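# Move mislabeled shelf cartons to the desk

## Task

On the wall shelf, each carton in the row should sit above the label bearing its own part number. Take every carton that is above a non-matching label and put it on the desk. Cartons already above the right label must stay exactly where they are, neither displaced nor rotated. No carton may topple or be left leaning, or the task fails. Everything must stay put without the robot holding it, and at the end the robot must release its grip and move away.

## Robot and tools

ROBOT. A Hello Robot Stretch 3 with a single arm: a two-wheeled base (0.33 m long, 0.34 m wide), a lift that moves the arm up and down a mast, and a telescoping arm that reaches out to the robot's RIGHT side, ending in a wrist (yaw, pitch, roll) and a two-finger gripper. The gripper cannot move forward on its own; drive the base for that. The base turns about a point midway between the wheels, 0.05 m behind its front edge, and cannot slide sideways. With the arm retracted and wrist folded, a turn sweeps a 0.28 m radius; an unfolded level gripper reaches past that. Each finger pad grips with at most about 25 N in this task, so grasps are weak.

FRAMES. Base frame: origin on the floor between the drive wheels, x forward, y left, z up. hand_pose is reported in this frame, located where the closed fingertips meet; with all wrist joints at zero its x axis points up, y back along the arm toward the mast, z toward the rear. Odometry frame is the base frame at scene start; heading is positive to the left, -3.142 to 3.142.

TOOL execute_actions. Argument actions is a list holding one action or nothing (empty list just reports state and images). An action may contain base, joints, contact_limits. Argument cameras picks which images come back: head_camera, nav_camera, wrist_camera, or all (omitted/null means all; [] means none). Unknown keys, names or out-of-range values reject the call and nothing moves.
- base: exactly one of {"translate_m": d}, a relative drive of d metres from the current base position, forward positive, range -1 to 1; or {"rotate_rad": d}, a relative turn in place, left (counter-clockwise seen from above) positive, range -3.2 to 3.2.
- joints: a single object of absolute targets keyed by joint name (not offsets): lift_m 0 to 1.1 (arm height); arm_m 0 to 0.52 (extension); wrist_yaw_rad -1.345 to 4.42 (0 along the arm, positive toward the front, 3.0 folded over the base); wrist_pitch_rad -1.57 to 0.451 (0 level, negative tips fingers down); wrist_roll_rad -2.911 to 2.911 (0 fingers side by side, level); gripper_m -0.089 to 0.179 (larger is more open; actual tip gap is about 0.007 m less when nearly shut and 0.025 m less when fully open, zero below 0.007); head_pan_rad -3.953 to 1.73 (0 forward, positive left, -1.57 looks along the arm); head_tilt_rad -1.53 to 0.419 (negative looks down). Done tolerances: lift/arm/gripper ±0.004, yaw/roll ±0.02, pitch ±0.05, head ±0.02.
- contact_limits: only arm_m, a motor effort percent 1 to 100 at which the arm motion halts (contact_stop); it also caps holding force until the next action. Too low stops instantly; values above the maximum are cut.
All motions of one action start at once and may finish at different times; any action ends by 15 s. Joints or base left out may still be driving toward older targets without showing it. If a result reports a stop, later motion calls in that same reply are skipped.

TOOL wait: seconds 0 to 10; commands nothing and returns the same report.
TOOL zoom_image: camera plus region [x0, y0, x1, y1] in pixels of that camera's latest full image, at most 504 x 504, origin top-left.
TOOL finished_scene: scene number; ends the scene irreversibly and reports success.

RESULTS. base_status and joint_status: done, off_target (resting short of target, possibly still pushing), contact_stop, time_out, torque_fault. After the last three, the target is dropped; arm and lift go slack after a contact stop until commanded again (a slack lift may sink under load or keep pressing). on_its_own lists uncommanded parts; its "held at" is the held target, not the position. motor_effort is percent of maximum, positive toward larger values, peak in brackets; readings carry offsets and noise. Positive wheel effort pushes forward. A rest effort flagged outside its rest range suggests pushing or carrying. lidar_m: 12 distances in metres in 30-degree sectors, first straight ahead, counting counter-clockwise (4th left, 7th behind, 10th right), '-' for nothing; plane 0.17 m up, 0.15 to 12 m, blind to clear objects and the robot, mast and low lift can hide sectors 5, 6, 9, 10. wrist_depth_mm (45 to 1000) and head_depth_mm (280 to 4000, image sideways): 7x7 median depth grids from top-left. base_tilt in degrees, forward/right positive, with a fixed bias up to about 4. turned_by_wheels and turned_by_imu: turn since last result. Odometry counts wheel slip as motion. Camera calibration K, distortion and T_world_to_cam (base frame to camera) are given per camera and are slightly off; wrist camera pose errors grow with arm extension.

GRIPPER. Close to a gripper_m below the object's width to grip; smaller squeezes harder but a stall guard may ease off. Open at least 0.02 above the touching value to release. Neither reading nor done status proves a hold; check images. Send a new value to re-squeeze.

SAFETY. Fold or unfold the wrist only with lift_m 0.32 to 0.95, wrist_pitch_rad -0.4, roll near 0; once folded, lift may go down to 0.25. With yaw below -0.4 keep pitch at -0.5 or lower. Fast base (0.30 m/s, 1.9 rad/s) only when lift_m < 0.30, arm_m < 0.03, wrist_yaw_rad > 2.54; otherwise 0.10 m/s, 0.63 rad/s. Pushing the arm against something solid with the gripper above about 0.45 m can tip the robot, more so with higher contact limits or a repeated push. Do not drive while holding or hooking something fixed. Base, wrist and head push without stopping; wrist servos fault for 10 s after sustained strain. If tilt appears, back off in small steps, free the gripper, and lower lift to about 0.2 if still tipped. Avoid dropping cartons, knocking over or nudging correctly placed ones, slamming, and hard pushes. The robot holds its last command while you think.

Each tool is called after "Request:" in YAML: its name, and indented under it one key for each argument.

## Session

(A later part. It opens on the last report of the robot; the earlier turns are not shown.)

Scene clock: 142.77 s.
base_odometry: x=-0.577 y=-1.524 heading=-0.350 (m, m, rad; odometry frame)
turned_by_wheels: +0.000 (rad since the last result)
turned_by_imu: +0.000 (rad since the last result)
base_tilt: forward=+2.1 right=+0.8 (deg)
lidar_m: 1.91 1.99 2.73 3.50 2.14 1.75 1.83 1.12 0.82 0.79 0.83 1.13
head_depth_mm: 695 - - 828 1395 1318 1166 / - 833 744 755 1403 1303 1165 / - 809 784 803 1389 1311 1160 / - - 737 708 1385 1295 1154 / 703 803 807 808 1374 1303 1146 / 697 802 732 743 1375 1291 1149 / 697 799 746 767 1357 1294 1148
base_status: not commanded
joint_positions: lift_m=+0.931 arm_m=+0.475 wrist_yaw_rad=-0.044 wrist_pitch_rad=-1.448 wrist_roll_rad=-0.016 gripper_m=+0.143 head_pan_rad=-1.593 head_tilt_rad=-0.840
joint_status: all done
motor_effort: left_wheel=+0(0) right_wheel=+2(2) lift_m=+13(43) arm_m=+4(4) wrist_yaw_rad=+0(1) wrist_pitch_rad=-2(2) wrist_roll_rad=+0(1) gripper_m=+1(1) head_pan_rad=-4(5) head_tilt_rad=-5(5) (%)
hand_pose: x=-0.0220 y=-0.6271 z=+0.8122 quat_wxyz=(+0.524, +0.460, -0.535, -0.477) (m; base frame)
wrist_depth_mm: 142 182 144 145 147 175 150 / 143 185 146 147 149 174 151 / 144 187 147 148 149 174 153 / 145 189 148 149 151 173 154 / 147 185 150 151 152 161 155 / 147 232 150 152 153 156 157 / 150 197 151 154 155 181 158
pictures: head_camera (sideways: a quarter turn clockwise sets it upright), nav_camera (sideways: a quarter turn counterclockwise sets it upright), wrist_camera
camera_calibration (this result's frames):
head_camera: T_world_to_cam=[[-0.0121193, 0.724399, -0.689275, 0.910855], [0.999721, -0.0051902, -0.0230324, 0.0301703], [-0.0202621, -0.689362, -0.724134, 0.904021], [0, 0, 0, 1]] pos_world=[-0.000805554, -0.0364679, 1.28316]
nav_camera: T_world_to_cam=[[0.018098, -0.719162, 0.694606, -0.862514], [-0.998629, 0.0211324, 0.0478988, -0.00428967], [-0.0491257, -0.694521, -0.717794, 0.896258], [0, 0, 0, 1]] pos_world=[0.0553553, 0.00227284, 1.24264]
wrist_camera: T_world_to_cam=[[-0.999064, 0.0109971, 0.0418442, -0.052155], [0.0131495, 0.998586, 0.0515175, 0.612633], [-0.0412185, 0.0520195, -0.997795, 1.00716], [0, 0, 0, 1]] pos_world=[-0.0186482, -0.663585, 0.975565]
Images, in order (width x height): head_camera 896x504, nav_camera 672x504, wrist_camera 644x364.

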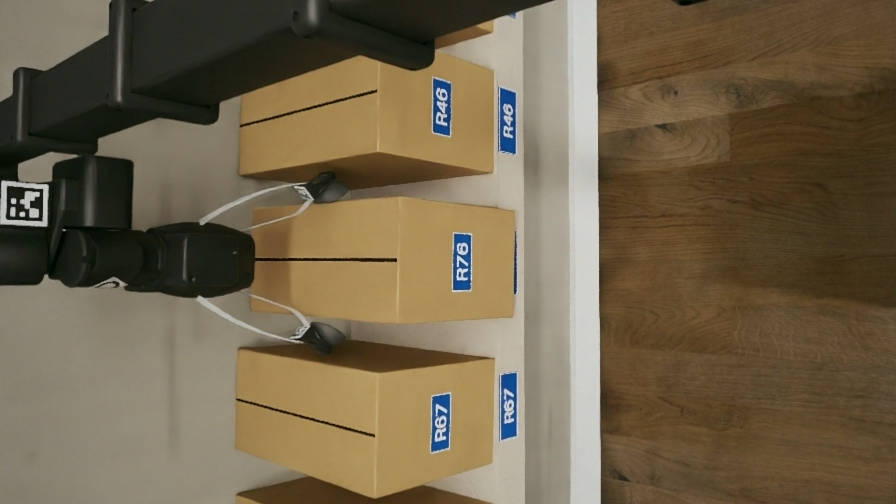

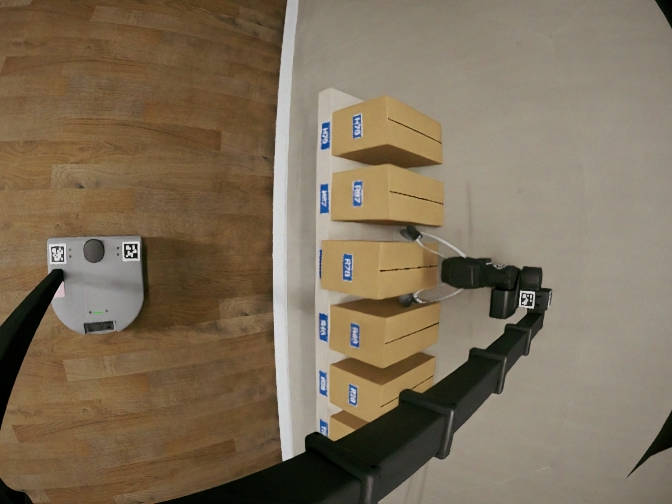

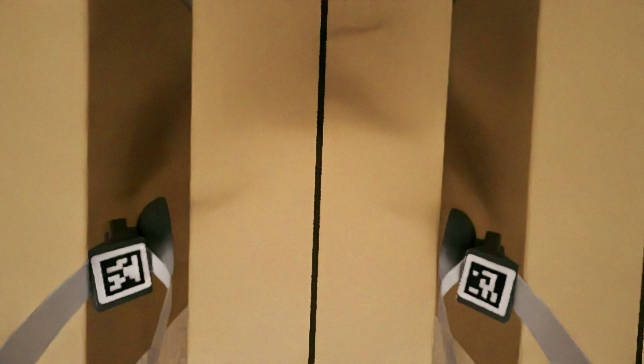

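Request:
execute_actions:
  actions:
    - {"joints":{"lift_m":0.901}}
  cameras: ["wrist_camera"]

Request:
execute_actions:
  actions:
    - {"joints":{"gripper_m":0.085}}
  cameras: []

Request:
execute_actions:
  actions:
    - {"joints":{"lift_m":0.93}}

Scene clock: 146.67 s.
base_odometry: x=-0.577 y=-1.524 heading=-0.350 (m, m, rad; odometry frame)
turned_by_wheels: +0.000 (rad since the last result)
turned_by_imu: -0.001 (rad since the last result)
base_tilt: forward=+2.0 right=+0.8 (deg)
lidar_m: 1.92 1.99 2.73 3.49 2.13 1.75 1.83 1.13 0.82 0.79 0.82 1.13
head_depth_mm: 710 784 - - 1417 1314 1158 / 683 - 722 753 1401 1302 1162 / - 824 782 803 1389 1305 1163 / - - 733 708 1369 1290 1149 / 701 803 801 806 1381 1293 1150 / 698 805 728 746 1370 1285 1149 / 697 796 748 767 1357 1289 1144
base_status: not commanded
joint_positions: lift_m=+0.902 arm_m=+0.475 wrist_yaw_rad=-0.044 wrist_pitch_rad=-1.448 wrist_roll_rad=-0.016 gripper_m=+0.143 head_pan_rad=-1.593 head_tilt_rad=-0.840
joint_status: all done
motor_effort: left_wheel=-4(4) right_wheel=+6(5) lift_m=+6(13) arm_m=+4(3) wrist_yaw_rad=-1(1) wrist_pitch_rad=-2(2) wrist_roll_rad=+0(0) gripper_m=-14(15) head_pan_rad=-3(4) head_tilt_rad=-5(4) (%)
hand_pose: x=-0.0220 y=-0.6271 z=+0.7835 quat_wxyz=(+0.524, +0.460, -0.535, -0.477) (m; base frame)
wrist_depth_mm: 135 160 117 119 120 164 123 / 136 162 118 119 121 163 124 / 137 164 119 120 122 161 125 / 135 165 120 122 123 161 126 / 132 121 121 123 124 160 127 / - 122 122 124 125 - 128 / 142 171 123 125 126 169 130
pictures: wrist_camera
camera_calibration (this result's frames):
wrist_camera: T_world_to_cam=[[-0.999064, 0.010999, 0.0418448, -0.0509531], [0.0131515, 0.998585, 0.0515174, 0.614113], [-0.0412189, 0.0520195, -0.997795, 0.978521], [0, 0, 0, 1]] pos_world=[-0.0186483, -0.663586, 0.946858]
Images, in order (width x height): wrist_camera 644x364.

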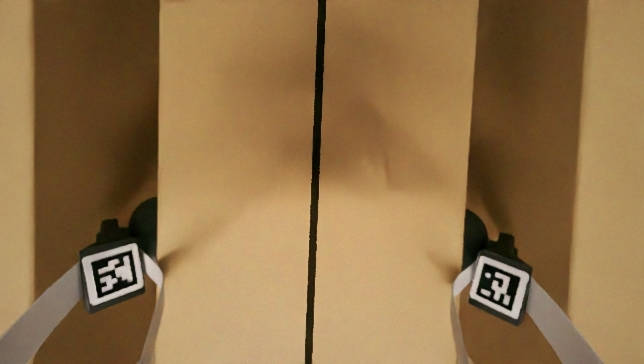

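Scene clock: 147.73 s.
base_odometry: x=-0.577 y=-1.524 heading=-0.350 (m, m, rad; odometry frame)
turned_by_wheels: +0.000 (rad since the last result)
turned_by_imu: +0.000 (rad since the last result)
base_tilt: forward=+1.9 right=+0.7 (deg)
lidar_m: 1.91 1.99 2.73 3.49 2.14 1.75 1.83 1.13 0.82 0.79 0.82 1.13
head_depth_mm: 710 780 - - 1412 1310 1165 / 684 - 726 757 1394 1312 1163 / - 824 781 801 1394 1315 1151 / - - 737 708 1380 1299 1163 / 704 801 803 807 1375 1292 1147 / 700 800 730 742 1370 1298 1150 / 698 799 750 764 1363 1282 1142
base_status: not commanded
joint_positions: lift_m=+0.902 arm_m=+0.475 wrist_yaw_rad=-0.044 wrist_pitch_rad=-1.448 wrist_roll_rad=-0.016 gripper_m=+0.116 head_pan_rad=-1.593 head_tilt_rad=-0.840
joint_status: gripper_m off_target (ended at +0.116, target +0.085)
motor_effort: left_wheel=-4(3) right_wheel=+5(5) lift_m=+6(6) arm_m=+4(4) wrist_yaw_rad=-1(1) wrist_pitch_rad=-2(2) wrist_roll_rad=+0(1) gripper_m=-100(100) head_pan_rad=-4(3) head_tilt_rad=-4(4) (%)
hand_pose: x=-0.0220 y=-0.6271 z=+0.7835 quat_wxyz=(+0.524, +0.460, -0.535, -0.477) (m; base frame)
wrist_depth_mm: 135 161 118 119 121 164 124 / 136 162 119 120 122 163 124 / 137 163 120 122 123 163 126 / 135 165 121 122 124 172 126 / 132 122 122 124 125 160 128 / - 152 123 124 126 - 129 / 142 171 125 125 127 181 130
pictures: none
No camera images: the call's "cameras" was empty. Leave "cameras" out to get every camera's image.

Scene clock: 149.57 s.
base_odometry: x=-0.577 y=-1.524 heading=-0.350 (m, m, rad; odometry frame)
turned_by_wheels: +0.000 (rad since the last result)
turned_by_imu: +0.000 (rad since the last result)
base_tilt: forward=+2.0 right=+0.9 (deg)
lidar_m: 1.91 1.99 2.72 3.48 2.13 1.75 1.83 1.13 0.82 0.79 0.82 1.13
head_depth_mm: 697 - - 826 1402 1309 1163 / - 828 743 757 1404 1306 1159 / - 809 766 815 1390 1307 1153 / - - 707 704 1385 1302 1156 / 703 791 765 808 1376 1300 1153 / 698 797 728 745 1371 1292 1149 / 695 799 746 767 1366 1287 1145
base_status: not commanded
joint_positions: lift_m=+0.929 arm_m=+0.475 wrist_yaw_rad=-0.044 wrist_pitch_rad=-1.448 wrist_roll_rad=-0.016 gripper_m=+0.087 head_pan_rad=-1.593 head_tilt_rad=-0.840
joint_status: all done
on_its_own: gripper_m moved -0.029 to your old target +0.085
motor_effort: left_wheel=-1(3) right_wheel=+1(6) lift_m=+46(50) arm_m=+3(4) wrist_yaw_rad=-1(1) wrist_pitch_rad=-2(2) wrist_roll_rad=+0(1) gripper_m=-100(100) head_pan_rad=-3(4) head_tilt_rad=-5(4) (%)
hand_pose: x=-0.0219 y=-0.6270 z=+0.8107 quat_wxyz=(+0.523, +0.461, -0.535, -0.477) (m; base frame)
wrist_depth_mm: 140 170 123 124 126 164 148 / 141 162 124 125 126 174 150 / 143 163 125 127 129 173 151 / 143 165 127 128 129 173 153 / 146 128 128 129 131 160 153 / 145 129 129 130 131 154 155 / 148 172 130 131 133 182 157
pictures: head_camera (sideways: a quarter turn clockwise sets it upright), nav_camera (sideways: a quarter turn counterclockwise sets it upright), wrist_camera
camera_calibration (this result's frames):
head_camera: T_world_to_cam=[[-0.0121194, 0.724399, -0.689275, 0.910855], [0.999721, -0.00518996, -0.0230324, 0.0301702], [-0.020262, -0.689362, -0.724134, 0.904021], [0, 0, 0, 1]] pos_world=[-0.000805545, -0.0364679, 1.28316]
nav_camera: T_world_to_cam=[[0.0180981, -0.719162, 0.694606, -0.862514], [-0.998629, 0.0211322, 0.0478988, -0.00428967], [-0.0491255, -0.694521, -0.717794, 0.896258], [0, 0, 0, 1]] pos_world=[0.0553553, 0.00227286, 1.24264]
wrist_camera: T_world_to_cam=[[-0.999065, 0.0109743, 0.0418261, -0.0520854], [0.0131486, 0.998557, 0.0520679, 0.612146], [-0.0411944, 0.0525691, -0.997767, 1.00595], [0, 0, 0, 1]] pos_world=[-0.018646, -0.663574, 0.974012]
Images, in order (width x height): head_camera 896x504, nav_camera 672x504, wrist_camera 644x364.

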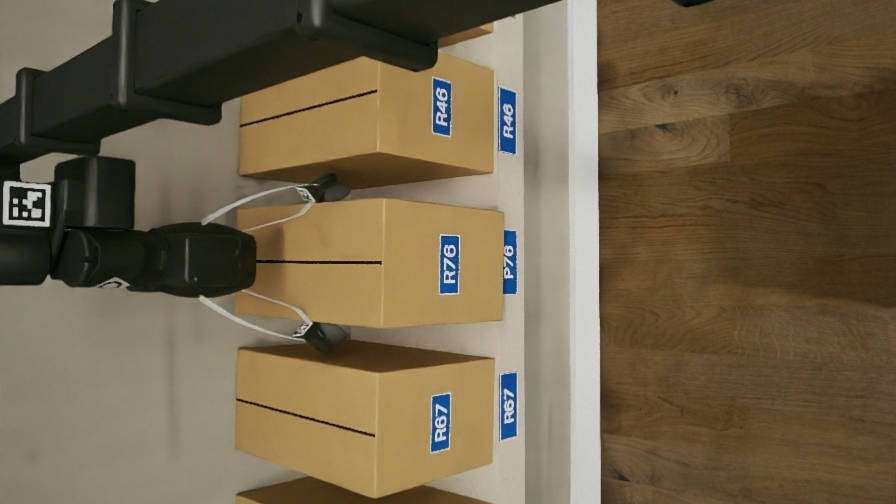

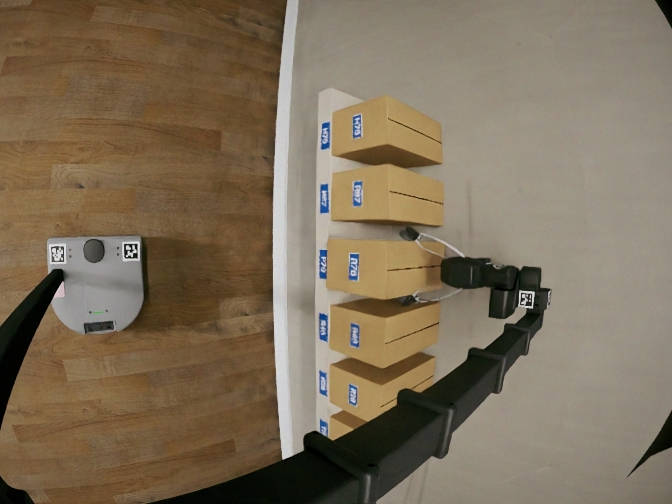

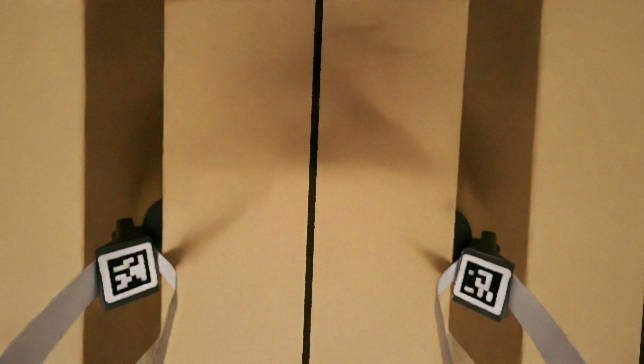

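Request:
execute_actions:
  actions:
    - {"joints":{"arm_m":0.10}}

Scene clock: 155.37 s.
base_odometry: x=-0.577 y=-1.524 heading=-0.350 (m, m, rad; odometry frame)
turned_by_wheels: +0.000 (rad since the last result)
turned_by_imu: -0.001 (rad since the last result)
base_tilt: forward=+1.9 right=+0.9 (deg)
lidar_m: 1.91 1.99 2.73 3.48 2.14 1.75 1.83 1.12 0.82 0.79 0.82 1.13
head_depth_mm: 708 798 - - 1420 1317 1159 / 706 796 - - 1415 1312 1156 / 708 793 - - 935 443 413 / 706 807 - - - 438 412 / 704 803 913 842 525 441 412 / 701 802 728 745 1368 1285 1148 / 696 798 745 790 1361 1284 1147
base_status: not commanded
joint_positions: lift_m=+0.929 arm_m=+0.100 wrist_yaw_rad=-0.044 wrist_pitch_rad=-1.449 wrist_roll_rad=-0.016 gripper_m=+0.095 head_pan_rad=-1.593 head_tilt_rad=-0.840
joint_status: all done
on_its_own: gripper_m is held at +0.094, not at your +0.085, by its stall guard, which is not easing now
motor_effort: left_wheel=-1(1) right_wheel=+1(1) lift_m=+46(46) arm_m=-3(4) wrist_yaw_rad=-1(1) wrist_pitch_rad=-2(1) wrist_roll_rad=+1(0) gripper_m=-62(66) head_pan_rad=-5(5) head_tilt_rad=-4(5) (%)
hand_pose: x=-0.0219 y=-0.2525 z=+0.8107 quat_wxyz=(+0.523, +0.461, -0.535, -0.477) (m; base frame)
wrist_depth_mm: 926 943 123 124 126 968 979 / 955 940 125 125 127 977 999 / 936 958 125 127 128 973 997 / 948 966 126 128 129 987 - / 949 127 127 129 130 - - / 945 128 129 131 131 - - / 956 954 130 132 133 - -
pictures: head_camera (sideways: a quarter turn clockwise sets it upright), nav_camera (sideways: a quarter turn counterclockwise sets it upright), wrist_camera
camera_calibration (this result's frames):
head_camera: T_world_to_cam=[[-0.0121194, 0.724399, -0.689275, 0.910855], [0.999721, -0.00518996, -0.0230324, 0.0301703], [-0.020262, -0.689362, -0.724134, 0.904021], [0, 0, 0, 1]] pos_world=[-0.000805545, -0.0364679, 1.28316]
nav_camera: T_world_to_cam=[[0.0180981, -0.719162, 0.694606, -0.862514], [-0.998629, 0.0211322, 0.0478988, -0.00428967], [-0.0491255, -0.694521, -0.717794, 0.896258], [0, 0, 0, 1]] pos_world=[0.0553553, 0.00227285, 1.24264]
wrist_camera: T_world_to_cam=[[-0.999066, 0.010953, 0.041809, -0.0561809], [0.0131479, 0.99853, 0.0525886, 0.237749], [-0.0411716, 0.0530891, -0.997741, 0.986372], [0, 0, 0, 1]] pos_world=[-0.0186439, -0.289149, 0.973989]
Images, in order (width x height): head_camera 896x504, nav_camera 672x504, wrist_camera 644x364.

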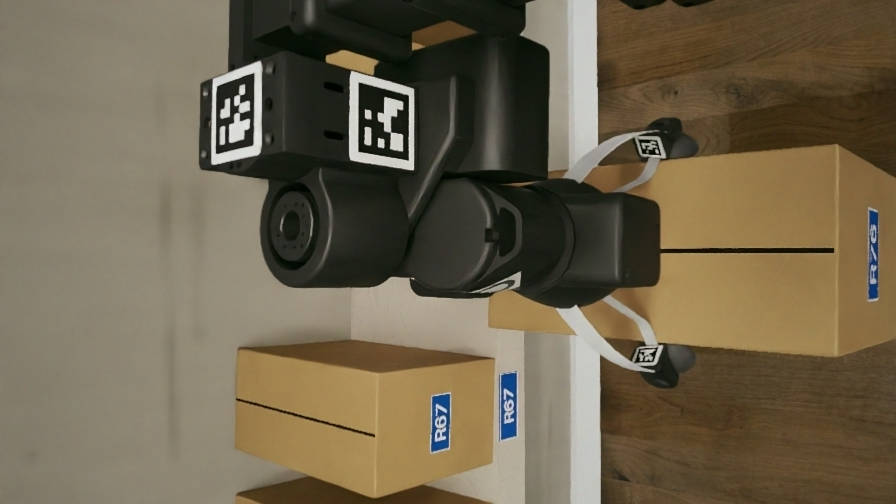

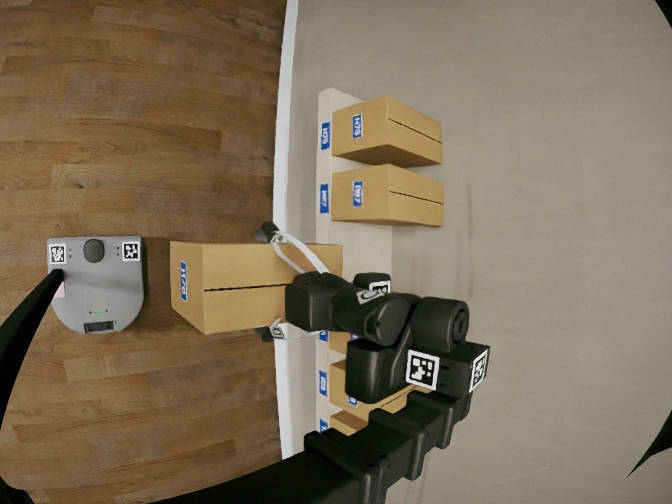

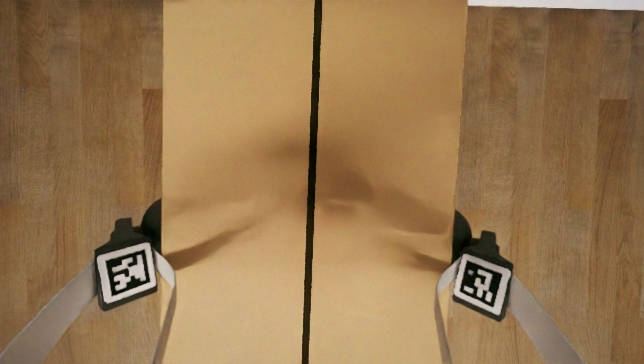

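Request:
execute_actions:
  actions:
    - {"base":{"rotate_rad":1.55},"joints":{"lift_m":1.04,"head_pan_rad":0,"head_tilt_rad":-0.5}}
  cameras: ["wrist_camera","head_camera"]

Request:
execute_actions:
  actions:
    - {"base":{"translate_m":1.0}}
  cameras: []

Request:
execute_actions:
  actions:
    - {"base":{"translate_m":1.0}}
  cameras: []

Request:
execute_actions:
  actions:
    - {"base":{"translate_m":0.6}}

Scene clock: 169.27 s.
base_odometry: x=-0.577 y=-1.524 heading=+1.200 (m, m, rad; odometry frame)
turned_by_wheels: +1.550 (rad since the last result)
turned_by_imu: +1.569 (rad since the last result)
base_tilt: forward=+2.1 right=+0.9 (deg)
lidar_m: 3.49 2.14 1.75 1.83 1.15 0.83 0.79 0.82 1.11 1.92 1.98 2.67
head_depth_mm: 3492 3703 3979 2759 2038 1642 1356 / 3433 3690 3877 2701 2053 1617 1350 / 3432 3759 3900 2725 2034 1627 1357 / 3411 3587 3806 2676 2038 1619 1349 / 3435 3603 3848 2662 2008 1618 1340 / 3426 3652 3800 2617 1982 1608 1343 / 3412 3557 3616 2650 1995 1602 1330
base_status: done
joint_positions: lift_m=+1.039 arm_m=+0.100 wrist_yaw_rad=-0.044 wrist_pitch_rad=-1.449 wrist_roll_rad=-0.016 gripper_m=+0.095 head_pan_rad=-0.007 head_tilt_rad=-0.507
joint_status: all done
on_its_own: gripper_m is held at +0.094, not at your +0.085, by its stall guard, which is not easing now
motor_effort: left_wheel=-3(9) right_wheel=+4(9) lift_m=+46(47) arm_m=-3(4) wrist_yaw_rad=-1(1) wrist_pitch_rad=-2(1) wrist_roll_rad=+1(1) gripper_m=-62(61) head_pan_rad=+4(46) head_tilt_rad=+3(26) (%)
hand_pose: x=-0.0219 y=-0.2525 z=+0.9206 quat_wxyz=(+0.523, +0.461, -0.535, -0.477) (m; base frame)
wrist_depth_mm: - - 123 124 126 - 851 / - - 124 126 127 - 846 / - - 125 127 128 - 835 / - - 126 128 129 - 851 / - 127 128 129 130 - 841 / - 129 129 131 132 - 844 / - - 130 131 133 - 828
pictures: head_camera (sideways: a quarter turn clockwise sets it upright), wrist_camera
camera_calibration (this result's frames):
head_camera: T_world_to_cam=[[-0.459191, -0.0250963, -0.887983, 1.17262], [-0.00165748, 0.999623, -0.0273944, 0.0419685], [0.888336, -0.0111074, -0.45906, 0.55364], [0, 0, 0, 1]] pos_world=[0.0467091, -0.00637467, 1.29657]
wrist_camera: T_world_to_cam=[[-0.999066, 0.0109358, 0.0418111, -0.0607855], [0.0131308, 0.99853, 0.0525887, 0.231963], [-0.0411746, 0.0530885, -0.997741, 1.09611], [0, 0, 0, 1]] pos_world=[-0.0186429, -0.289148, 1.08397]
Images, in order (width x height): head_camera 896x504, wrist_camera 644x364.

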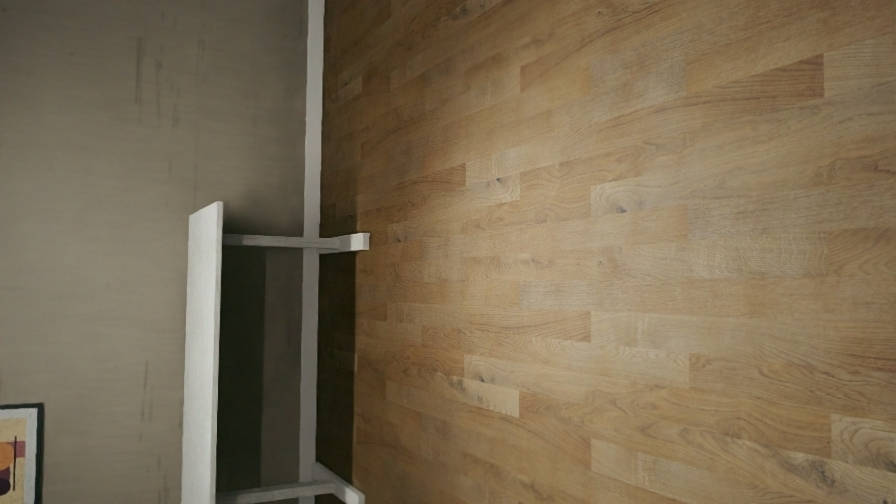

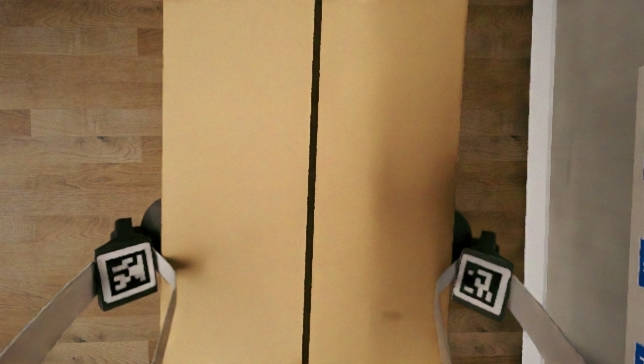

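Scene clock: 180.20 s.
base_odometry: x=-0.215 y=-0.592 heading=+1.200 (m, m, rad; odometry frame)
turned_by_wheels: +0.000 (rad since the last result)
turned_by_imu: +0.001 (rad since the last result)
base_tilt: forward=+2.0 right=+0.8 (deg)
lidar_m: 2.51 2.66 1.58 1.85 1.91 1.86 1.79 1.84 1.98 1.90 1.96 2.63
head_depth_mm: 2574 2784 3043 2749 2061 1628 1355 / 2605 2805 3020 2744 2066 1639 1361 / 2522 2752 3053 2719 2026 1626 1348 / 2538 2768 2951 2689 2029 1617 1352 / 2526 2706 2993 2666 2028 1621 1342 / 2528 2711 3050 2647 2004 1601 1339 / 2518 2674 2960 2624 2004 1596 1330
base_status: done
joint_positions: lift_m=+1.039 arm_m=+0.100 wrist_yaw_rad=-0.044 wrist_pitch_rad=-1.449 wrist_roll_rad=-0.016 gripper_m=+0.095 head_pan_rad=-0.007 head_tilt_rad=-0.507
joint_status: not commanded
on_its_own: gripper_m is held at +0.094, not at your +0.085, by its stall guard, which is not easing now
motor_effort: left_wheel=-4(5) right_wheel=+4(9) lift_m=+46(46) arm_m=-4(3) wrist_yaw_rad=-1(1) wrist_pitch_rad=-1(1) wrist_roll_rad=+0(1) gripper_m=-62(64) head_pan_rad=+4(4) head_tilt_rad=+4(3) (%)
hand_pose: x=-0.0219 y=-0.2525 z=+0.9206 quat_wxyz=(+0.523, +0.461, -0.535, -0.477) (m; base frame)
wrist_depth_mm: - - 123 124 125 - - / - - 124 125 127 - - / - - 125 127 128 - - / - - 126 128 129 - - / - 127 128 129 130 - - / - 129 129 131 131 - - / - - 130 132 133 - -
pictures: none
No camera images: the call's "cameras" was empty. Leave "cameras" out to get every camera's image.

Scene clock: 191.17 s.
base_odometry: x=+0.148 y=+0.340 heading=+1.200 (m, m, rad; odometry frame)
turned_by_wheels: +0.000 (rad since the last result)
turned_by_imu: +0.001 (rad since the last result)
base_tilt: forward=+2.0 right=+0.8 (deg)
lidar_m: 1.52 1.82 1.93 1.49 1.54 2.62 2.77 2.72 1.96 1.88 1.93 2.05
head_depth_mm: 1712 1848 2014 2212 2059 1645 1365 / 1702 1841 2015 2207 2058 1632 1346 / 1674 1832 1817 1693 1956 1631 1349 / 1699 1816 1776 2182 2002 1620 1344 / 1672 1828 1784 2158 1992 1614 1343 / 1669 1795 1750 2170 2023 1601 1338 / 1673 1786 1742 2162 1984 1581 1330
base_status: done
joint_positions: lift_m=+1.039 arm_m=+0.100 wrist_yaw_rad=-0.044 wrist_pitch_rad=-1.449 wrist_roll_rad=-0.016 gripper_m=+0.095 head_pan_rad=-0.007 head_tilt_rad=-0.507
joint_status: not commanded
on_its_own: gripper_m is held at +0.094, not at your +0.085, by its stall guard, which is not easing now
motor_effort: left_wheel=-3(4) right_wheel=+3(7) lift_m=+46(46) arm_m=-3(3) wrist_yaw_rad=-1(1) wrist_pitch_rad=-1(2) wrist_roll_rad=+0(1) gripper_m=-61(63) head_pan_rad=+3(3) head_tilt_rad=+3(3) (%)
hand_pose: x=-0.0219 y=-0.2525 z=+0.9206 quat_wxyz=(+0.523, +0.461, -0.535, -0.477) (m; base frame)
wrist_depth_mm: - - 123 124 125 - - / - - 124 126 127 - - / - - 125 127 128 - - / - - 127 128 129 - - / - 127 128 129 130 - - / - 128 129 130 132 - - / - - 130 131 133 - -
pictures: none
No camera images: the call's "cameras" was empty. Leave "cameras" out to get every camera's image.

Scene clock: 198.13 s.
base_odometry: x=+0.366 y=+0.899 heading=+1.199 (m, m, rad; odometry frame)
turned_by_wheels: +0.000 (rad since the last result)
turned_by_imu: +0.000 (rad since the last result)
base_tilt: forward=+2.0 right=+0.9 (deg)
lidar_m: 0.93 1.41 1.37 1.64 1.54 2.19 3.35 2.70 1.95 1.86 1.93 1.43
head_depth_mm: 1173 1273 1396 1527 951 1506 1368 / 1167 1264 1381 1216 906 1497 1359 / 1173 1262 1374 1211 908 791 1325 / 1166 1255 1370 1203 897 1504 1345 / 1157 1248 1368 1188 893 1486 1338 / 1153 1248 1365 1177 891 1480 1337 / 1148 1246 1360 1175 887 1480 1335
base_status: done
joint_positions: lift_m=+1.039 arm_m=+0.100 wrist_yaw_rad=-0.044 wrist_pitch_rad=-1.449 wrist_roll_rad=-0.016 gripper_m=+0.095 head_pan_rad=-0.007 head_tilt_rad=-0.507
joint_status: not commanded
on_its_own: gripper_m is held at +0.094, not at your +0.085, by its stall guard, which is not easing now
motor_effort: left_wheel=-3(5) right_wheel=+3(9) lift_m=+46(46) arm_m=-3(4) wrist_yaw_rad=-1(1) wrist_pitch_rad=-1(1) wrist_roll_rad=+1(0) gripper_m=-62(63) head_pan_rad=+4(2) head_tilt_rad=+3(4) (%)
hand_pose: x=-0.0219 y=-0.2525 z=+0.9206 quat_wxyz=(+0.523, +0.461, -0.535, -0.477) (m; base frame)
wrist_depth_mm: - - 123 124 126 - - / - - 124 126 127 - - / - - 125 127 128 - - / - - 127 128 129 - - / - 127 128 130 131 - - / - 129 129 130 132 - - / - - 130 131 133 - -
pictures: head_camera (sideways: a quarter turn clockwise sets it upright), nav_camera (sideways: a quarter turn counterclockwise sets it upright), wrist_camera
camera_calibration (this result's frames):
head_camera: T_world_to_cam=[[-0.459016, -0.0250978, -0.888074, 1.17274], [-0.0016527, 0.999623, -0.0273961, 0.0419707], [0.888427, -0.0111075, -0.458884, 0.553411], [0, 0, 0, 1]] pos_world=[0.0467101, -0.00637465, 1.29658]
nav_camera: T_world_to_cam=[[0.45224, 0.0310058, 0.891357, -1.12166], [-0.0215564, -0.998724, 0.0456775, -0.00737843], [0.891636, -0.0398717, -0.450995, 0.543432], [0, 0, 0, 1]] pos_world=[0.0225558, 0.0490764, 1.24522]
wrist_camera: T_world_to_cam=[[-0.999066, 0.0109358, 0.0418111, -0.0607856], [0.0131307, 0.99853, 0.0525887, 0.231963], [-0.0411746, 0.0530885, -0.997741, 1.09611], [0, 0, 0, 1]] pos_world=[-0.0186429, -0.289148, 1.08397]
Images, in order (width x height): head_camera 896x504, nav_camera 672x504, wrist_camera 644x364.

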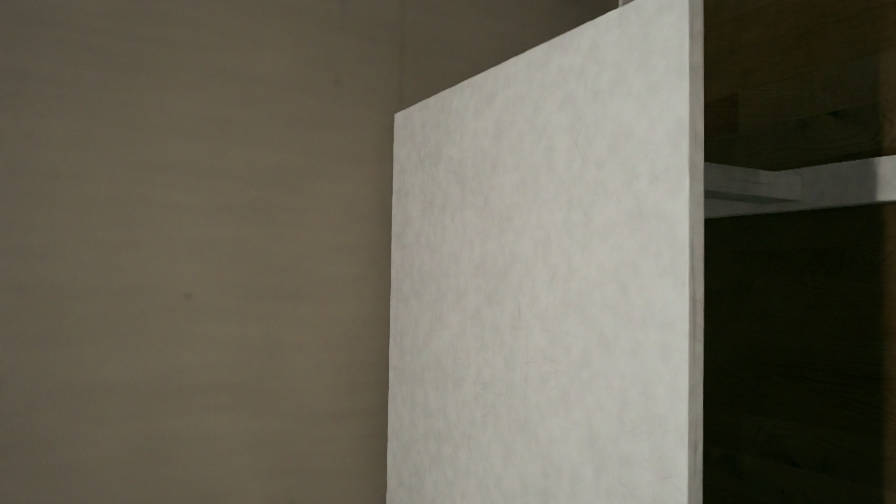

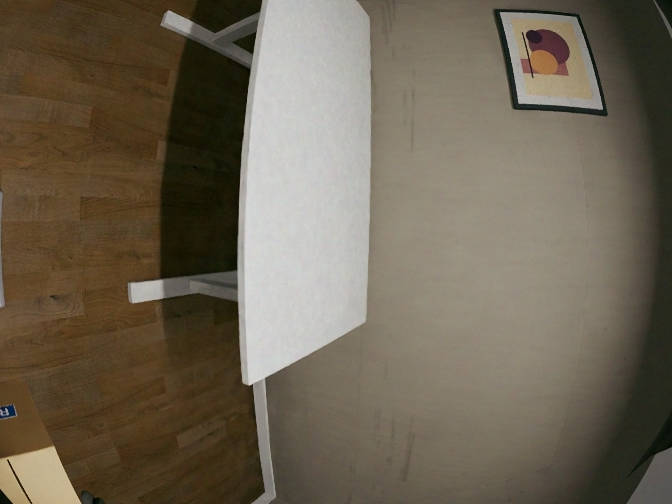

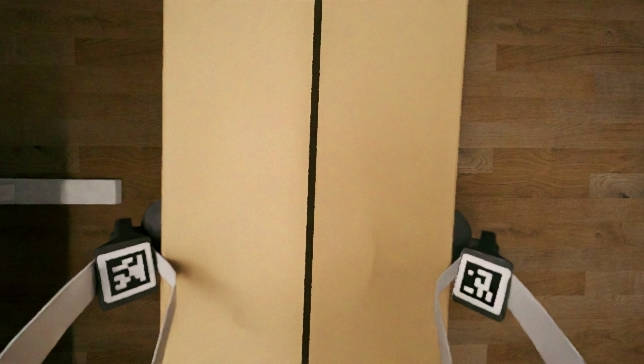

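Request:
execute_actions:
  actions:
    - {"base":{"translate_m":0.12},"joints":{"lift_m":1.09}}
  cameras: []

Request:
execute_actions:
  actions:
    - {"base":{"rotate_rad":1.55},"joints":{"head_pan_rad":-1.0,"head_tilt_rad":-0.8}}
  cameras: []

Request:
execute_actions:
  actions:
    - {"base":{"translate_m":0.75}}

Scene clock: 208.77 s.
base_odometry: x=+0.409 y=+1.011 heading=+1.199 (m, m, rad; odometry frame)
turned_by_wheels: +0.000 (rad since the last result)
turned_by_imu: -0.001 (rad since the last result)
base_tilt: forward=+1.9 right=+0.8 (deg)
lidar_m: 0.82 1.29 1.29 1.87 1.67 2.28 3.47 2.70 1.95 1.86 1.79 0.83
head_depth_mm: 1071 1155 1260 1385 950 731 1295 / 1065 1151 1255 1221 910 728 1289 / 1064 1151 1256 1210 906 723 1245 / 1057 1152 1245 1207 901 721 1279 / 1054 1142 1243 1182 897 718 1278 / 1049 1141 1231 1178 889 712 1275 / 1044 1136 1236 1172 887 711 1275
base_status: done
joint_positions: lift_m=+1.089 arm_m=+0.100 wrist_yaw_rad=-0.044 wrist_pitch_rad=-1.449 wrist_roll_rad=-0.016 gripper_m=+0.095 head_pan_rad=-0.007 head_tilt_rad=-0.507
joint_status: all done
on_its_own: gripper_m is held at +0.094, not at your +0.085, by its stall guard, which is not easing now
motor_effort: left_wheel=-3(4) right_wheel=+3(9) lift_m=+45(47) arm_m=-3(3) wrist_yaw_rad=-1(1) wrist_pitch_rad=-1(1) wrist_roll_rad=+1(0) gripper_m=-62(61) head_pan_rad=+4(3) head_tilt_rad=+3(3) (%)
hand_pose: x=-0.0219 y=-0.2525 z=+0.9707 quat_wxyz=(+0.523, +0.461, -0.535, -0.477) (m; base frame)
wrist_depth_mm: - - 123 125 125 - - / - - 124 125 126 - - / - - 125 127 128 - - / - - 127 127 129 - - / - 128 128 129 130 - - / - 128 129 130 132 - - / - - 130 132 133 - -
pictures: none
No camera images: the call's "cameras" was empty. Leave "cameras" out to get every camera's image.

Scene clock: 212.17 s.
base_odometry: x=+0.409 y=+1.011 heading=+2.749 (m, m, rad; odometry frame)
turned_by_wheels: +1.550 (rad since the last result)
turned_by_imu: +1.569 (rad since the last result)
base_tilt: forward=+2.1 right=+0.8 (deg)
lidar_m: 1.87 1.58 2.27 3.47 2.76 1.96 1.86 1.83 1.31 0.81 1.29 1.29
head_depth_mm: 1104 1197 993 808 336 294 - / 1159 1234 986 809 721 306 - / 1214 1273 979 804 1481 1340 1137 / 1280 1259 975 798 1532 1337 1173 / 1356 1244 967 818 1529 1326 1163 / 1450 1234 961 859 1526 1326 1166 / 1526 1233 960 1656 1525 1319 1162
base_status: done
joint_positions: lift_m=+1.089 arm_m=+0.100 wrist_yaw_rad=-0.044 wrist_pitch_rad=-1.449 wrist_roll_rad=-0.016 gripper_m=+0.095 head_pan_rad=-0.993 head_tilt_rad=-0.790
joint_status: all done
on_its_own: gripper_m is held at +0.094, not at your +0.085, by its stall guard, which is not easing now
motor_effort: left_wheel=-2(9) right_wheel=+3(8) lift_m=+46(46) arm_m=-3(3) wrist_yaw_rad=-1(1) wrist_pitch_rad=-1(1) wrist_roll_rad=+0(0) gripper_m=-61(63) head_pan_rad=-4(49) head_tilt_rad=-4(24) (%)
hand_pose: x=-0.0219 y=-0.2525 z=+0.9707 quat_wxyz=(+0.523, +0.461, -0.535, -0.477) (m; base frame)
wrist_depth_mm: 393 392 123 124 125 416 - / - - 124 125 127 - - / - - 126 126 128 - - / - - 126 128 129 - - / - 127 128 129 130 - - / - 128 129 131 131 - - / - - 130 131 133 - -
pictures: none
No camera images: the call's "cameras" was empty. Leave "cameras" out to get every camera's image.

Scene clock: 220.90 s.
base_odometry: x=-0.284 y=+1.298 heading=+2.749 (m, m, rad; odometry frame)
turned_by_wheels: +0.000 (rad since the last result)
turned_by_imu: +0.001 (rad since the last result)
base_tilt: forward=+2.0 right=+0.8 (deg)
lidar_m: 1.13 0.92 1.36 3.48 3.60 2.74 2.60 1.21 1.29 1.23 0.83 1.18
head_depth_mm: 1080 1175 995 814 336 294 - / 1141 1223 989 807 718 305 - / 1201 1327 982 803 1346 1342 1140 / 1268 1425 1011 798 1502 1310 1170 / 1351 1513 1755 814 1525 1328 1171 / 1430 1609 1839 1742 1527 1324 1161 / 1347 1482 1623 1719 1520 1318 1158
base_status: done
joint_positions: lift_m=+1.089 arm_m=+0.100 wrist_yaw_rad=-0.044 wrist_pitch_rad=-1.449 wrist_roll_rad=-0.016 gripper_m=+0.095 head_pan_rad=-0.993 head_tilt_rad=-0.790
joint_status: not commanded
on_its_own: gripper_m is held at +0.094, not at your +0.085, by its stall guard, which is not easing now
motor_effort: left_wheel=-4(5) right_wheel=+4(8) lift_m=+46(46) arm_m=-4(3) wrist_yaw_rad=-1(1) wrist_pitch_rad=-1(1) wrist_roll_rad=+0(0) gripper_m=-62(62) head_pan_rad=-4(4) head_tilt_rad=-4(4) (%)
hand_pose: x=-0.0219 y=-0.2525 z=+0.9707 quat_wxyz=(+0.523, +0.461, -0.535, -0.477) (m; base frame)
wrist_depth_mm: 390 394 123 124 125 409 416 / - - 124 126 127 - - / - - 125 127 128 - - / - - 127 127 129 - - / - 128 128 129 130 - - / - 129 129 130 132 - - / - - 130 131 133 - -
pictures: head_camera (sideways: a quarter turn clockwise sets it upright), nav_camera (sideways: a quarter turn counterclockwise sets it upright), wrist_camera
camera_calibration (this result's frames):
head_camera: T_world_to_cam=[[-0.39972, 0.561109, -0.724832, 0.959557], [0.828551, 0.559404, -0.0238697, 0.032306], [0.392081, -0.610102, -0.688512, 0.855177], [0, 0, 0, 1]] pos_world=[0.0214885, -0.0347434, 1.28509]
nav_camera: T_world_to_cam=[[0.401553, -0.553192, 0.729887, -0.910831], [-0.837327, -0.5446, 0.0479013, -0.00528005], [0.370998, -0.630388, -0.681888, 0.846996], [0, 0, 0, 1]] pos_world=[0.0470918, 0.0271969, 1.24261]
wrist_camera: T_world_to_cam=[[-0.999066, 0.0109186, 0.0418132, -0.062883], [0.0131138, 0.99853, 0.05259, 0.229331], [-0.0411775, 0.0530892, -0.99774, 1.14601], [0, 0, 0, 1]] pos_world=[-0.0186419, -0.289148, 1.13399]
Images, in order (width x height): head_camera 896x504, nav_camera 672x504, wrist_camera 644x364.

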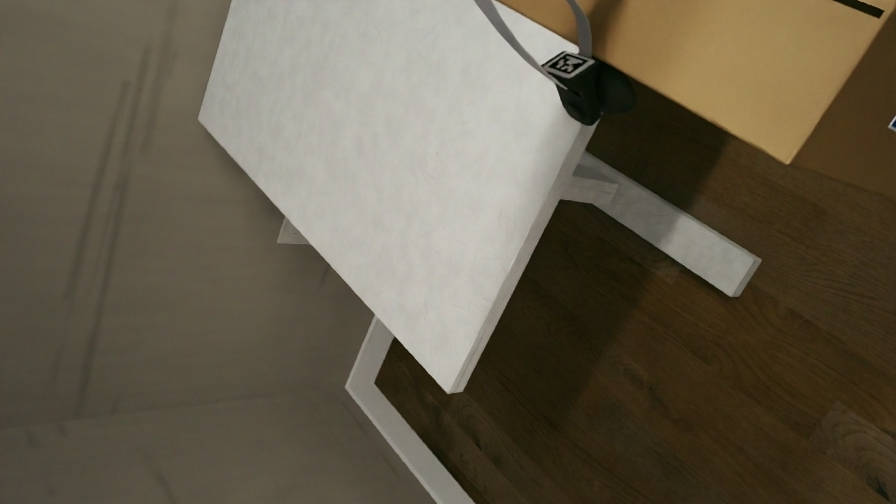

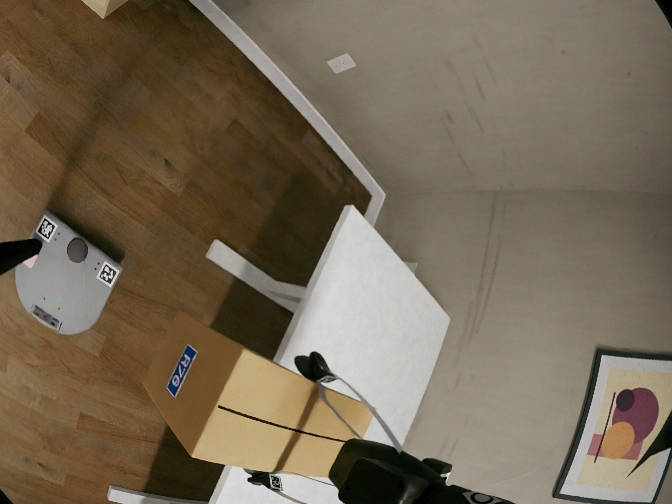

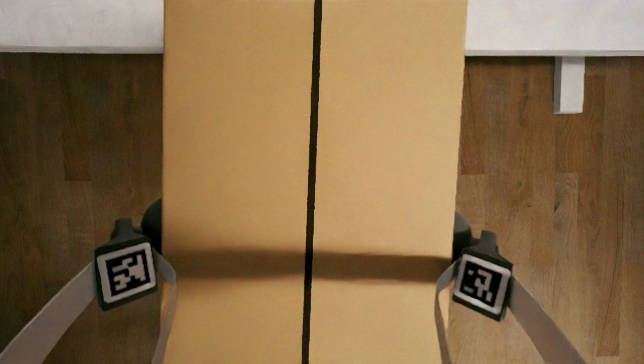

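Request:
execute_actions:
  actions:
    - {"joints":{"arm_m":0.5,"head_pan_rad":-1.6}}
  cameras: []

Request:
execute_actions:
  actions:
    - {"joints":{"lift_m":1.02}}

Scene clock: 228.47 s.
base_odometry: x=-0.284 y=+1.298 heading=+2.749 (m, m, rad; odometry frame)
turned_by_wheels: +0.000 (rad since the last result)
turned_by_imu: -0.001 (rad since the last result)
base_tilt: forward=+2.0 right=+0.9 (deg)
lidar_m: 1.13 0.92 1.37 3.48 3.61 2.74 2.60 1.21 1.28 1.22 0.83 1.18
head_depth_mm: 1103 1215 991 808 1452 1339 1184 / 1104 1204 992 807 730 1345 1177 / 1096 1169 919 796 724 1335 1177 / - 620 598 760 723 1329 1176 / 1087 642 624 774 720 1325 1168 / 1078 1175 970 789 717 1322 1173 / 1071 1169 963 786 713 1287 1161
base_status: not commanded
joint_positions: lift_m=+1.089 arm_m=+0.500 wrist_yaw_rad=-0.044 wrist_pitch_rad=-1.449 wrist_roll_rad=-0.016 gripper_m=+0.095 head_pan_rad=-1.593 head_tilt_rad=-0.790
joint_status: all done
on_its_own: gripper_m is held at +0.094, not at your +0.085, by its stall guard, which is not easing now
motor_effort: left_wheel=-3(3) right_wheel=+4(3) lift_m=+46(46) arm_m=+3(4) wrist_yaw_rad=-1(0) wrist_pitch_rad=-2(1) wrist_roll_rad=+1(0) gripper_m=-61(63) head_pan_rad=-5(42) head_tilt_rad=-4(4) (%)
hand_pose: x=-0.0219 y=-0.6518 z=+0.9707 quat_wxyz=(+0.523, +0.461, -0.535, -0.477) (m; base frame)
wrist_depth_mm: 395 393 123 124 125 408 412 / 392 402 124 125 127 408 414 / 395 401 125 127 128 422 425 / 402 403 126 127 129 423 428 / 403 127 128 129 130 427 433 / 407 129 129 131 131 431 432 / 411 414 131 131 133 433 441
pictures: none
No camera images: the call's "cameras" was empty. Leave "cameras" out to get every camera's image.

Scene clock: 229.93 s.
base_odometry: x=-0.284 y=+1.298 heading=+2.749 (m, m, rad; odometry frame)
turned_by_wheels: +0.000 (rad since the last result)
turned_by_imu: +0.000 (rad since the last result)
base_tilt: forward=+2.0 right=+0.8 (deg)
lidar_m: 1.13 0.92 1.37 3.49 3.62 2.75 2.60 1.21 1.29 1.23 0.83 1.18
head_depth_mm: 1143 1203 991 810 1452 1352 1187 / 1120 1215 992 803 728 1338 1184 / 1117 1200 922 784 727 1336 1181 / - 739 626 702 721 1326 1177 / 1085 1169 638 739 718 1332 1171 / 1077 1180 962 791 717 1322 1170 / 1071 1170 960 785 715 1292 1157
base_status: not commanded
joint_positions: lift_m=+1.021 arm_m=+0.500 wrist_yaw_rad=-0.044 wrist_pitch_rad=-1.449 wrist_roll_rad=-0.016 gripper_m=+0.095 head_pan_rad=-1.593 head_tilt_rad=-0.790
joint_status: all done
on_its_own: gripper_m is held at +0.094, not at your +0.085, by its stall guard, which is not easing now
motor_effort: left_wheel=-3(3) right_wheel=+4(3) lift_m=+14(44) arm_m=+4(3) wrist_yaw_rad=-1(1) wrist_pitch_rad=-1(1) wrist_roll_rad=+0(0) gripper_m=-63(62) head_pan_rad=-4(4) head_tilt_rad=-4(5) (%)
hand_pose: x=-0.0219 y=-0.6518 z=+0.9022 quat_wxyz=(+0.523, +0.461, -0.535, -0.477) (m; base frame)
wrist_depth_mm: 326 329 123 124 126 342 344 / 329 331 124 125 127 346 346 / 330 334 125 127 128 350 350 / 336 339 126 128 129 351 356 / 336 127 128 129 130 360 359 / 339 129 129 130 132 357 359 / 347 347 130 131 133 364 362
pictures: head_camera (sideways: a quarter turn clockwise sets it upright), nav_camera (sideways: a quarter turn counterclockwise sets it upright), wrist_camera
camera_calibration (this result's frames):
head_camera: T_world_to_cam=[[-0.0129271, 0.689062, -0.724587, 0.956878], [0.999695, -0.00633962, -0.023864, 0.0312546], [-0.0210374, -0.724674, -0.68877, 0.858032], [0, 0, 0, 1]] pos_world=[-0.000824626, -0.0373565, 1.28507]
nav_camera: T_world_to_cam=[[0.0189115, -0.683566, 0.729643, -0.90818], [-0.998575, 0.0235041, 0.0479017, -0.00429693], [-0.0498936, -0.72951, -0.682148, 0.849901], [0, 0, 0, 1]] pos_world=[0.0552889, -0.000688306, 1.24261]
wrist_camera: T_world_to_cam=[[-0.999065, 0.0109578, 0.0418122, -0.0556318], [0.0131542, 0.998528, 0.052621, 0.631649], [-0.041174, 0.0531218, -0.997739, 1.09888], [0, 0, 0, 1]] pos_world=[-0.0186436, -0.688484, 1.06548]
Images, in order (width x height): head_camera 896x504, nav_camera 672x504, wrist_camera 644x364.

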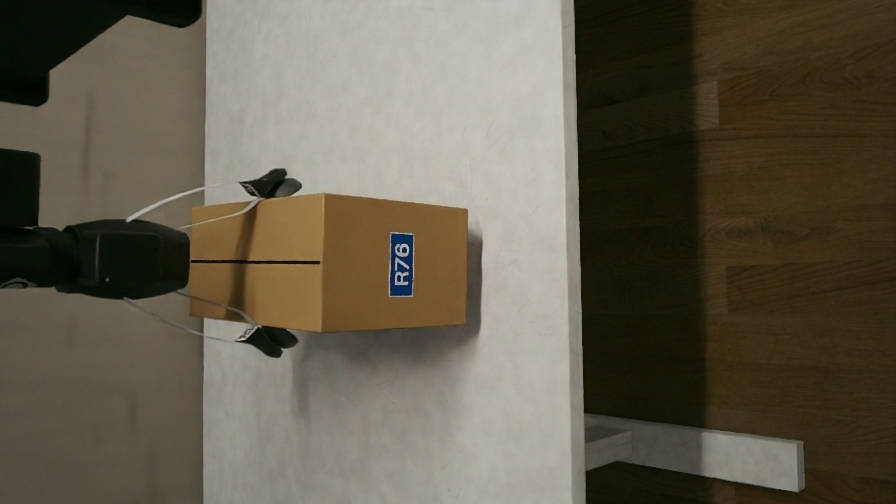

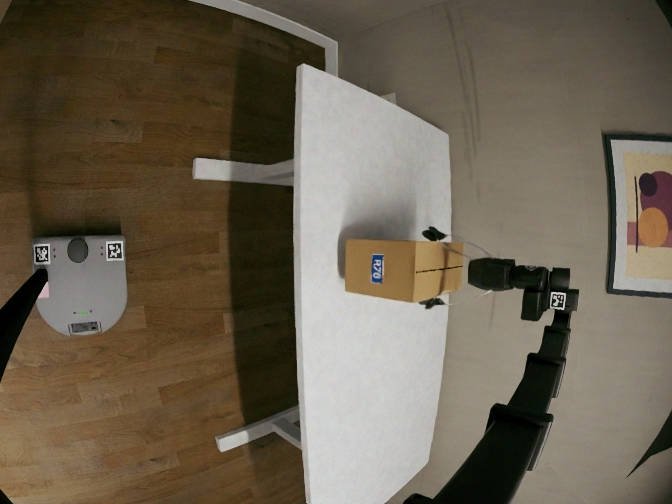

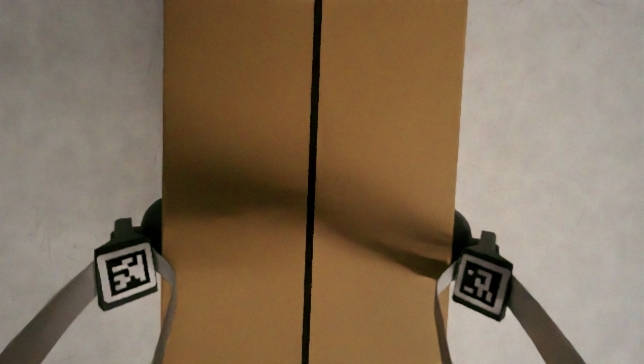

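Request:
execute_actions:
  actions:
    - {"joints":{"lift_m":1.002}}
  cameras: ["head_camera"]

Scene clock: 234.27 s.
base_odometry: x=-0.284 y=+1.298 heading=+2.749 (m, m, rad; odometry frame)
turned_by_wheels: +0.000 (rad since the last result)
turned_by_imu: -0.001 (rad since the last result)
base_tilt: forward=+1.9 right=+0.9 (deg)
lidar_m: 1.13 0.92 1.37 3.50 3.58 2.73 2.59 1.21 1.28 1.23 0.83 1.18
head_depth_mm: - 1220 986 809 1459 1338 1181 / 1138 1199 986 805 729 1334 1181 / 1128 1195 951 783 727 1344 1177 / - 752 639 704 722 1330 1176 / 1087 1168 671 739 724 1333 1170 / 1081 1181 965 792 719 1317 1157 / 1075 1173 958 786 712 1281 1156
base_status: not commanded
joint_positions: lift_m=+1.003 arm_m=+0.500 wrist_yaw_rad=-0.044 wrist_pitch_rad=-1.449 wrist_roll_rad=-0.016 gripper_m=+0.095 head_pan_rad=-1.593 head_tilt_rad=-0.790
joint_status: all done
on_its_own: gripper_m is held at +0.094, not at your +0.085, by its stall guard, which is not easing now
motor_effort: left_wheel=-3(4) right_wheel=+3(4) lift_m=+13(14) arm_m=+3(3) wrist_yaw_rad=-1(1) wrist_pitch_rad=-1(1) wrist_roll_rad=+0(1) gripper_m=-61(61) head_pan_rad=-5(4) head_tilt_rad=-5(4) (%)
hand_pose: x=-0.0219 y=-0.6518 z=+0.8841 quat_wxyz=(+0.523, +0.461, -0.535, -0.477) (m; base frame)
wrist_depth_mm: 311 312 123 124 125 323 328 / 311 314 124 125 126 327 331 / 316 316 125 127 128 331 331 / 317 320 126 128 129 331 333 / 319 128 128 129 131 336 337 / 322 129 129 130 131 337 341 / 327 327 130 132 133 340 349
pictures: head_camera (sideways: a quarter turn clockwise sets it upright)
camera_calibration (this result's frames):
head_camera: T_world_to_cam=[[-0.012927, 0.689062, -0.724587, 0.956879], [0.999695, -0.00633975, -0.023864, 0.0312546], [-0.0210375, -0.724675, -0.68877, 0.858032], [0, 0, 0, 1]] pos_world=[-0.00082463, -0.0373565, 1.28507]
Images, in order (width x height): head_camera 896x504.

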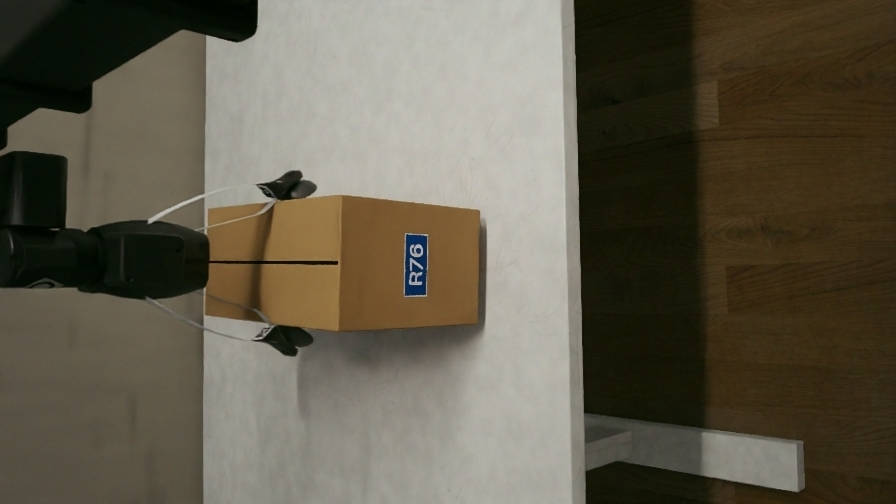

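Not yet touching; lower more.

Request:
execute_actions:
  actions:
    - {"joints":{"lift_m":0.988}}
  cameras: ["head_camera"]

Scene clock: 253.23 s.
base_odometry: x=-0.284 y=+1.298 heading=+2.749 (m, m, rad; odometry frame)
turned_by_wheels: +0.000 (rad since the last result)
turned_by_imu: -0.001 (rad since the last result)
base_tilt: forward=+2.0 right=+0.9 (deg)
lidar_m: 1.13 0.92 1.36 3.48 3.61 2.74 2.60 1.21 1.28 1.23 0.83 1.18
head_depth_mm: - - 960 812 1458 1346 1188 / 1120 1210 988 807 730 1339 1171 / 1141 1204 949 784 724 1331 1178 / - 777 656 706 722 1331 1179 / 1084 1183 678 736 718 1329 1169 / 1078 1183 962 789 720 1322 1166 / 1077 1177 960 787 714 1293 1164
base_status: not commanded
joint_positions: lift_m=+0.989 arm_m=+0.500 wrist_yaw_rad=-0.044 wrist_pitch_rad=-1.449 wrist_roll_rad=-0.016 gripper_m=+0.095 head_pan_rad=-1.593 head_tilt_rad=-0.790
joint_status: all done
on_its_own: gripper_m is held at +0.094, not at your +0.085, by its stall guard, which is not easing now
motor_effort: left_wheel=-3(4) right_wheel=+3(4) lift_m=+13(13) arm_m=+4(3) wrist_yaw_rad=-1(1) wrist_pitch_rad=-2(2) wrist_roll_rad=+1(1) gripper_m=-63(61) head_pan_rad=-5(4) head_tilt_rad=-4(5) (%)
hand_pose: x=-0.0219 y=-0.6518 z=+0.8702 quat_wxyz=(+0.523, +0.461, -0.535, -0.477) (m; base frame)
wrist_depth_mm: 295 297 123 124 126 310 313 / 300 301 124 125 126 315 319 / 301 303 125 126 128 315 319 / 303 306 127 128 129 318 325 / 307 128 127 129 130 324 325 / 308 129 129 130 132 325 327 / 312 316 130 131 133 329 333
pictures: head_camera (sideways: a quarter turn clockwise sets it upright)
camera_calibration (this result's frames):
head_camera: T_world_to_cam=[[-0.012927, 0.689062, -0.724587, 0.956878], [0.999695, -0.00633974, -0.023864, 0.0312546], [-0.0210375, -0.724674, -0.68877, 0.858032], [0, 0, 0, 1]] pos_world=[-0.00082463, -0.0373565, 1.28507]
Images, in order (width x height): head_camera 896x504.

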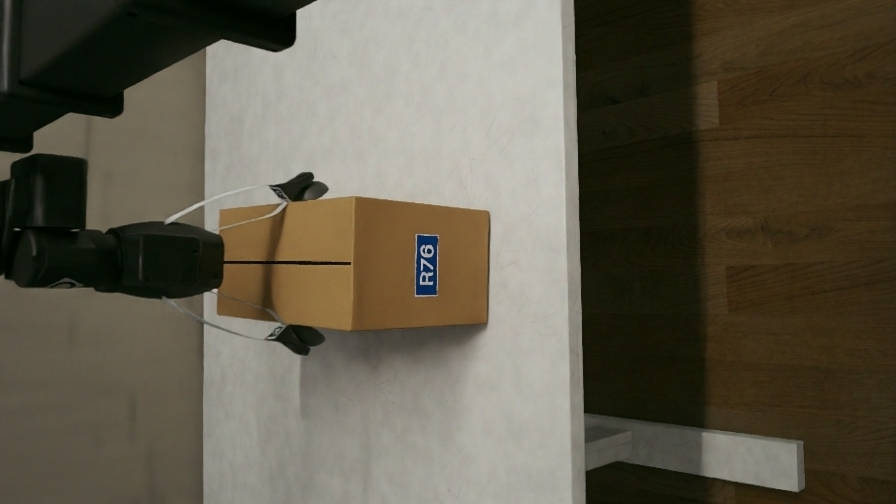

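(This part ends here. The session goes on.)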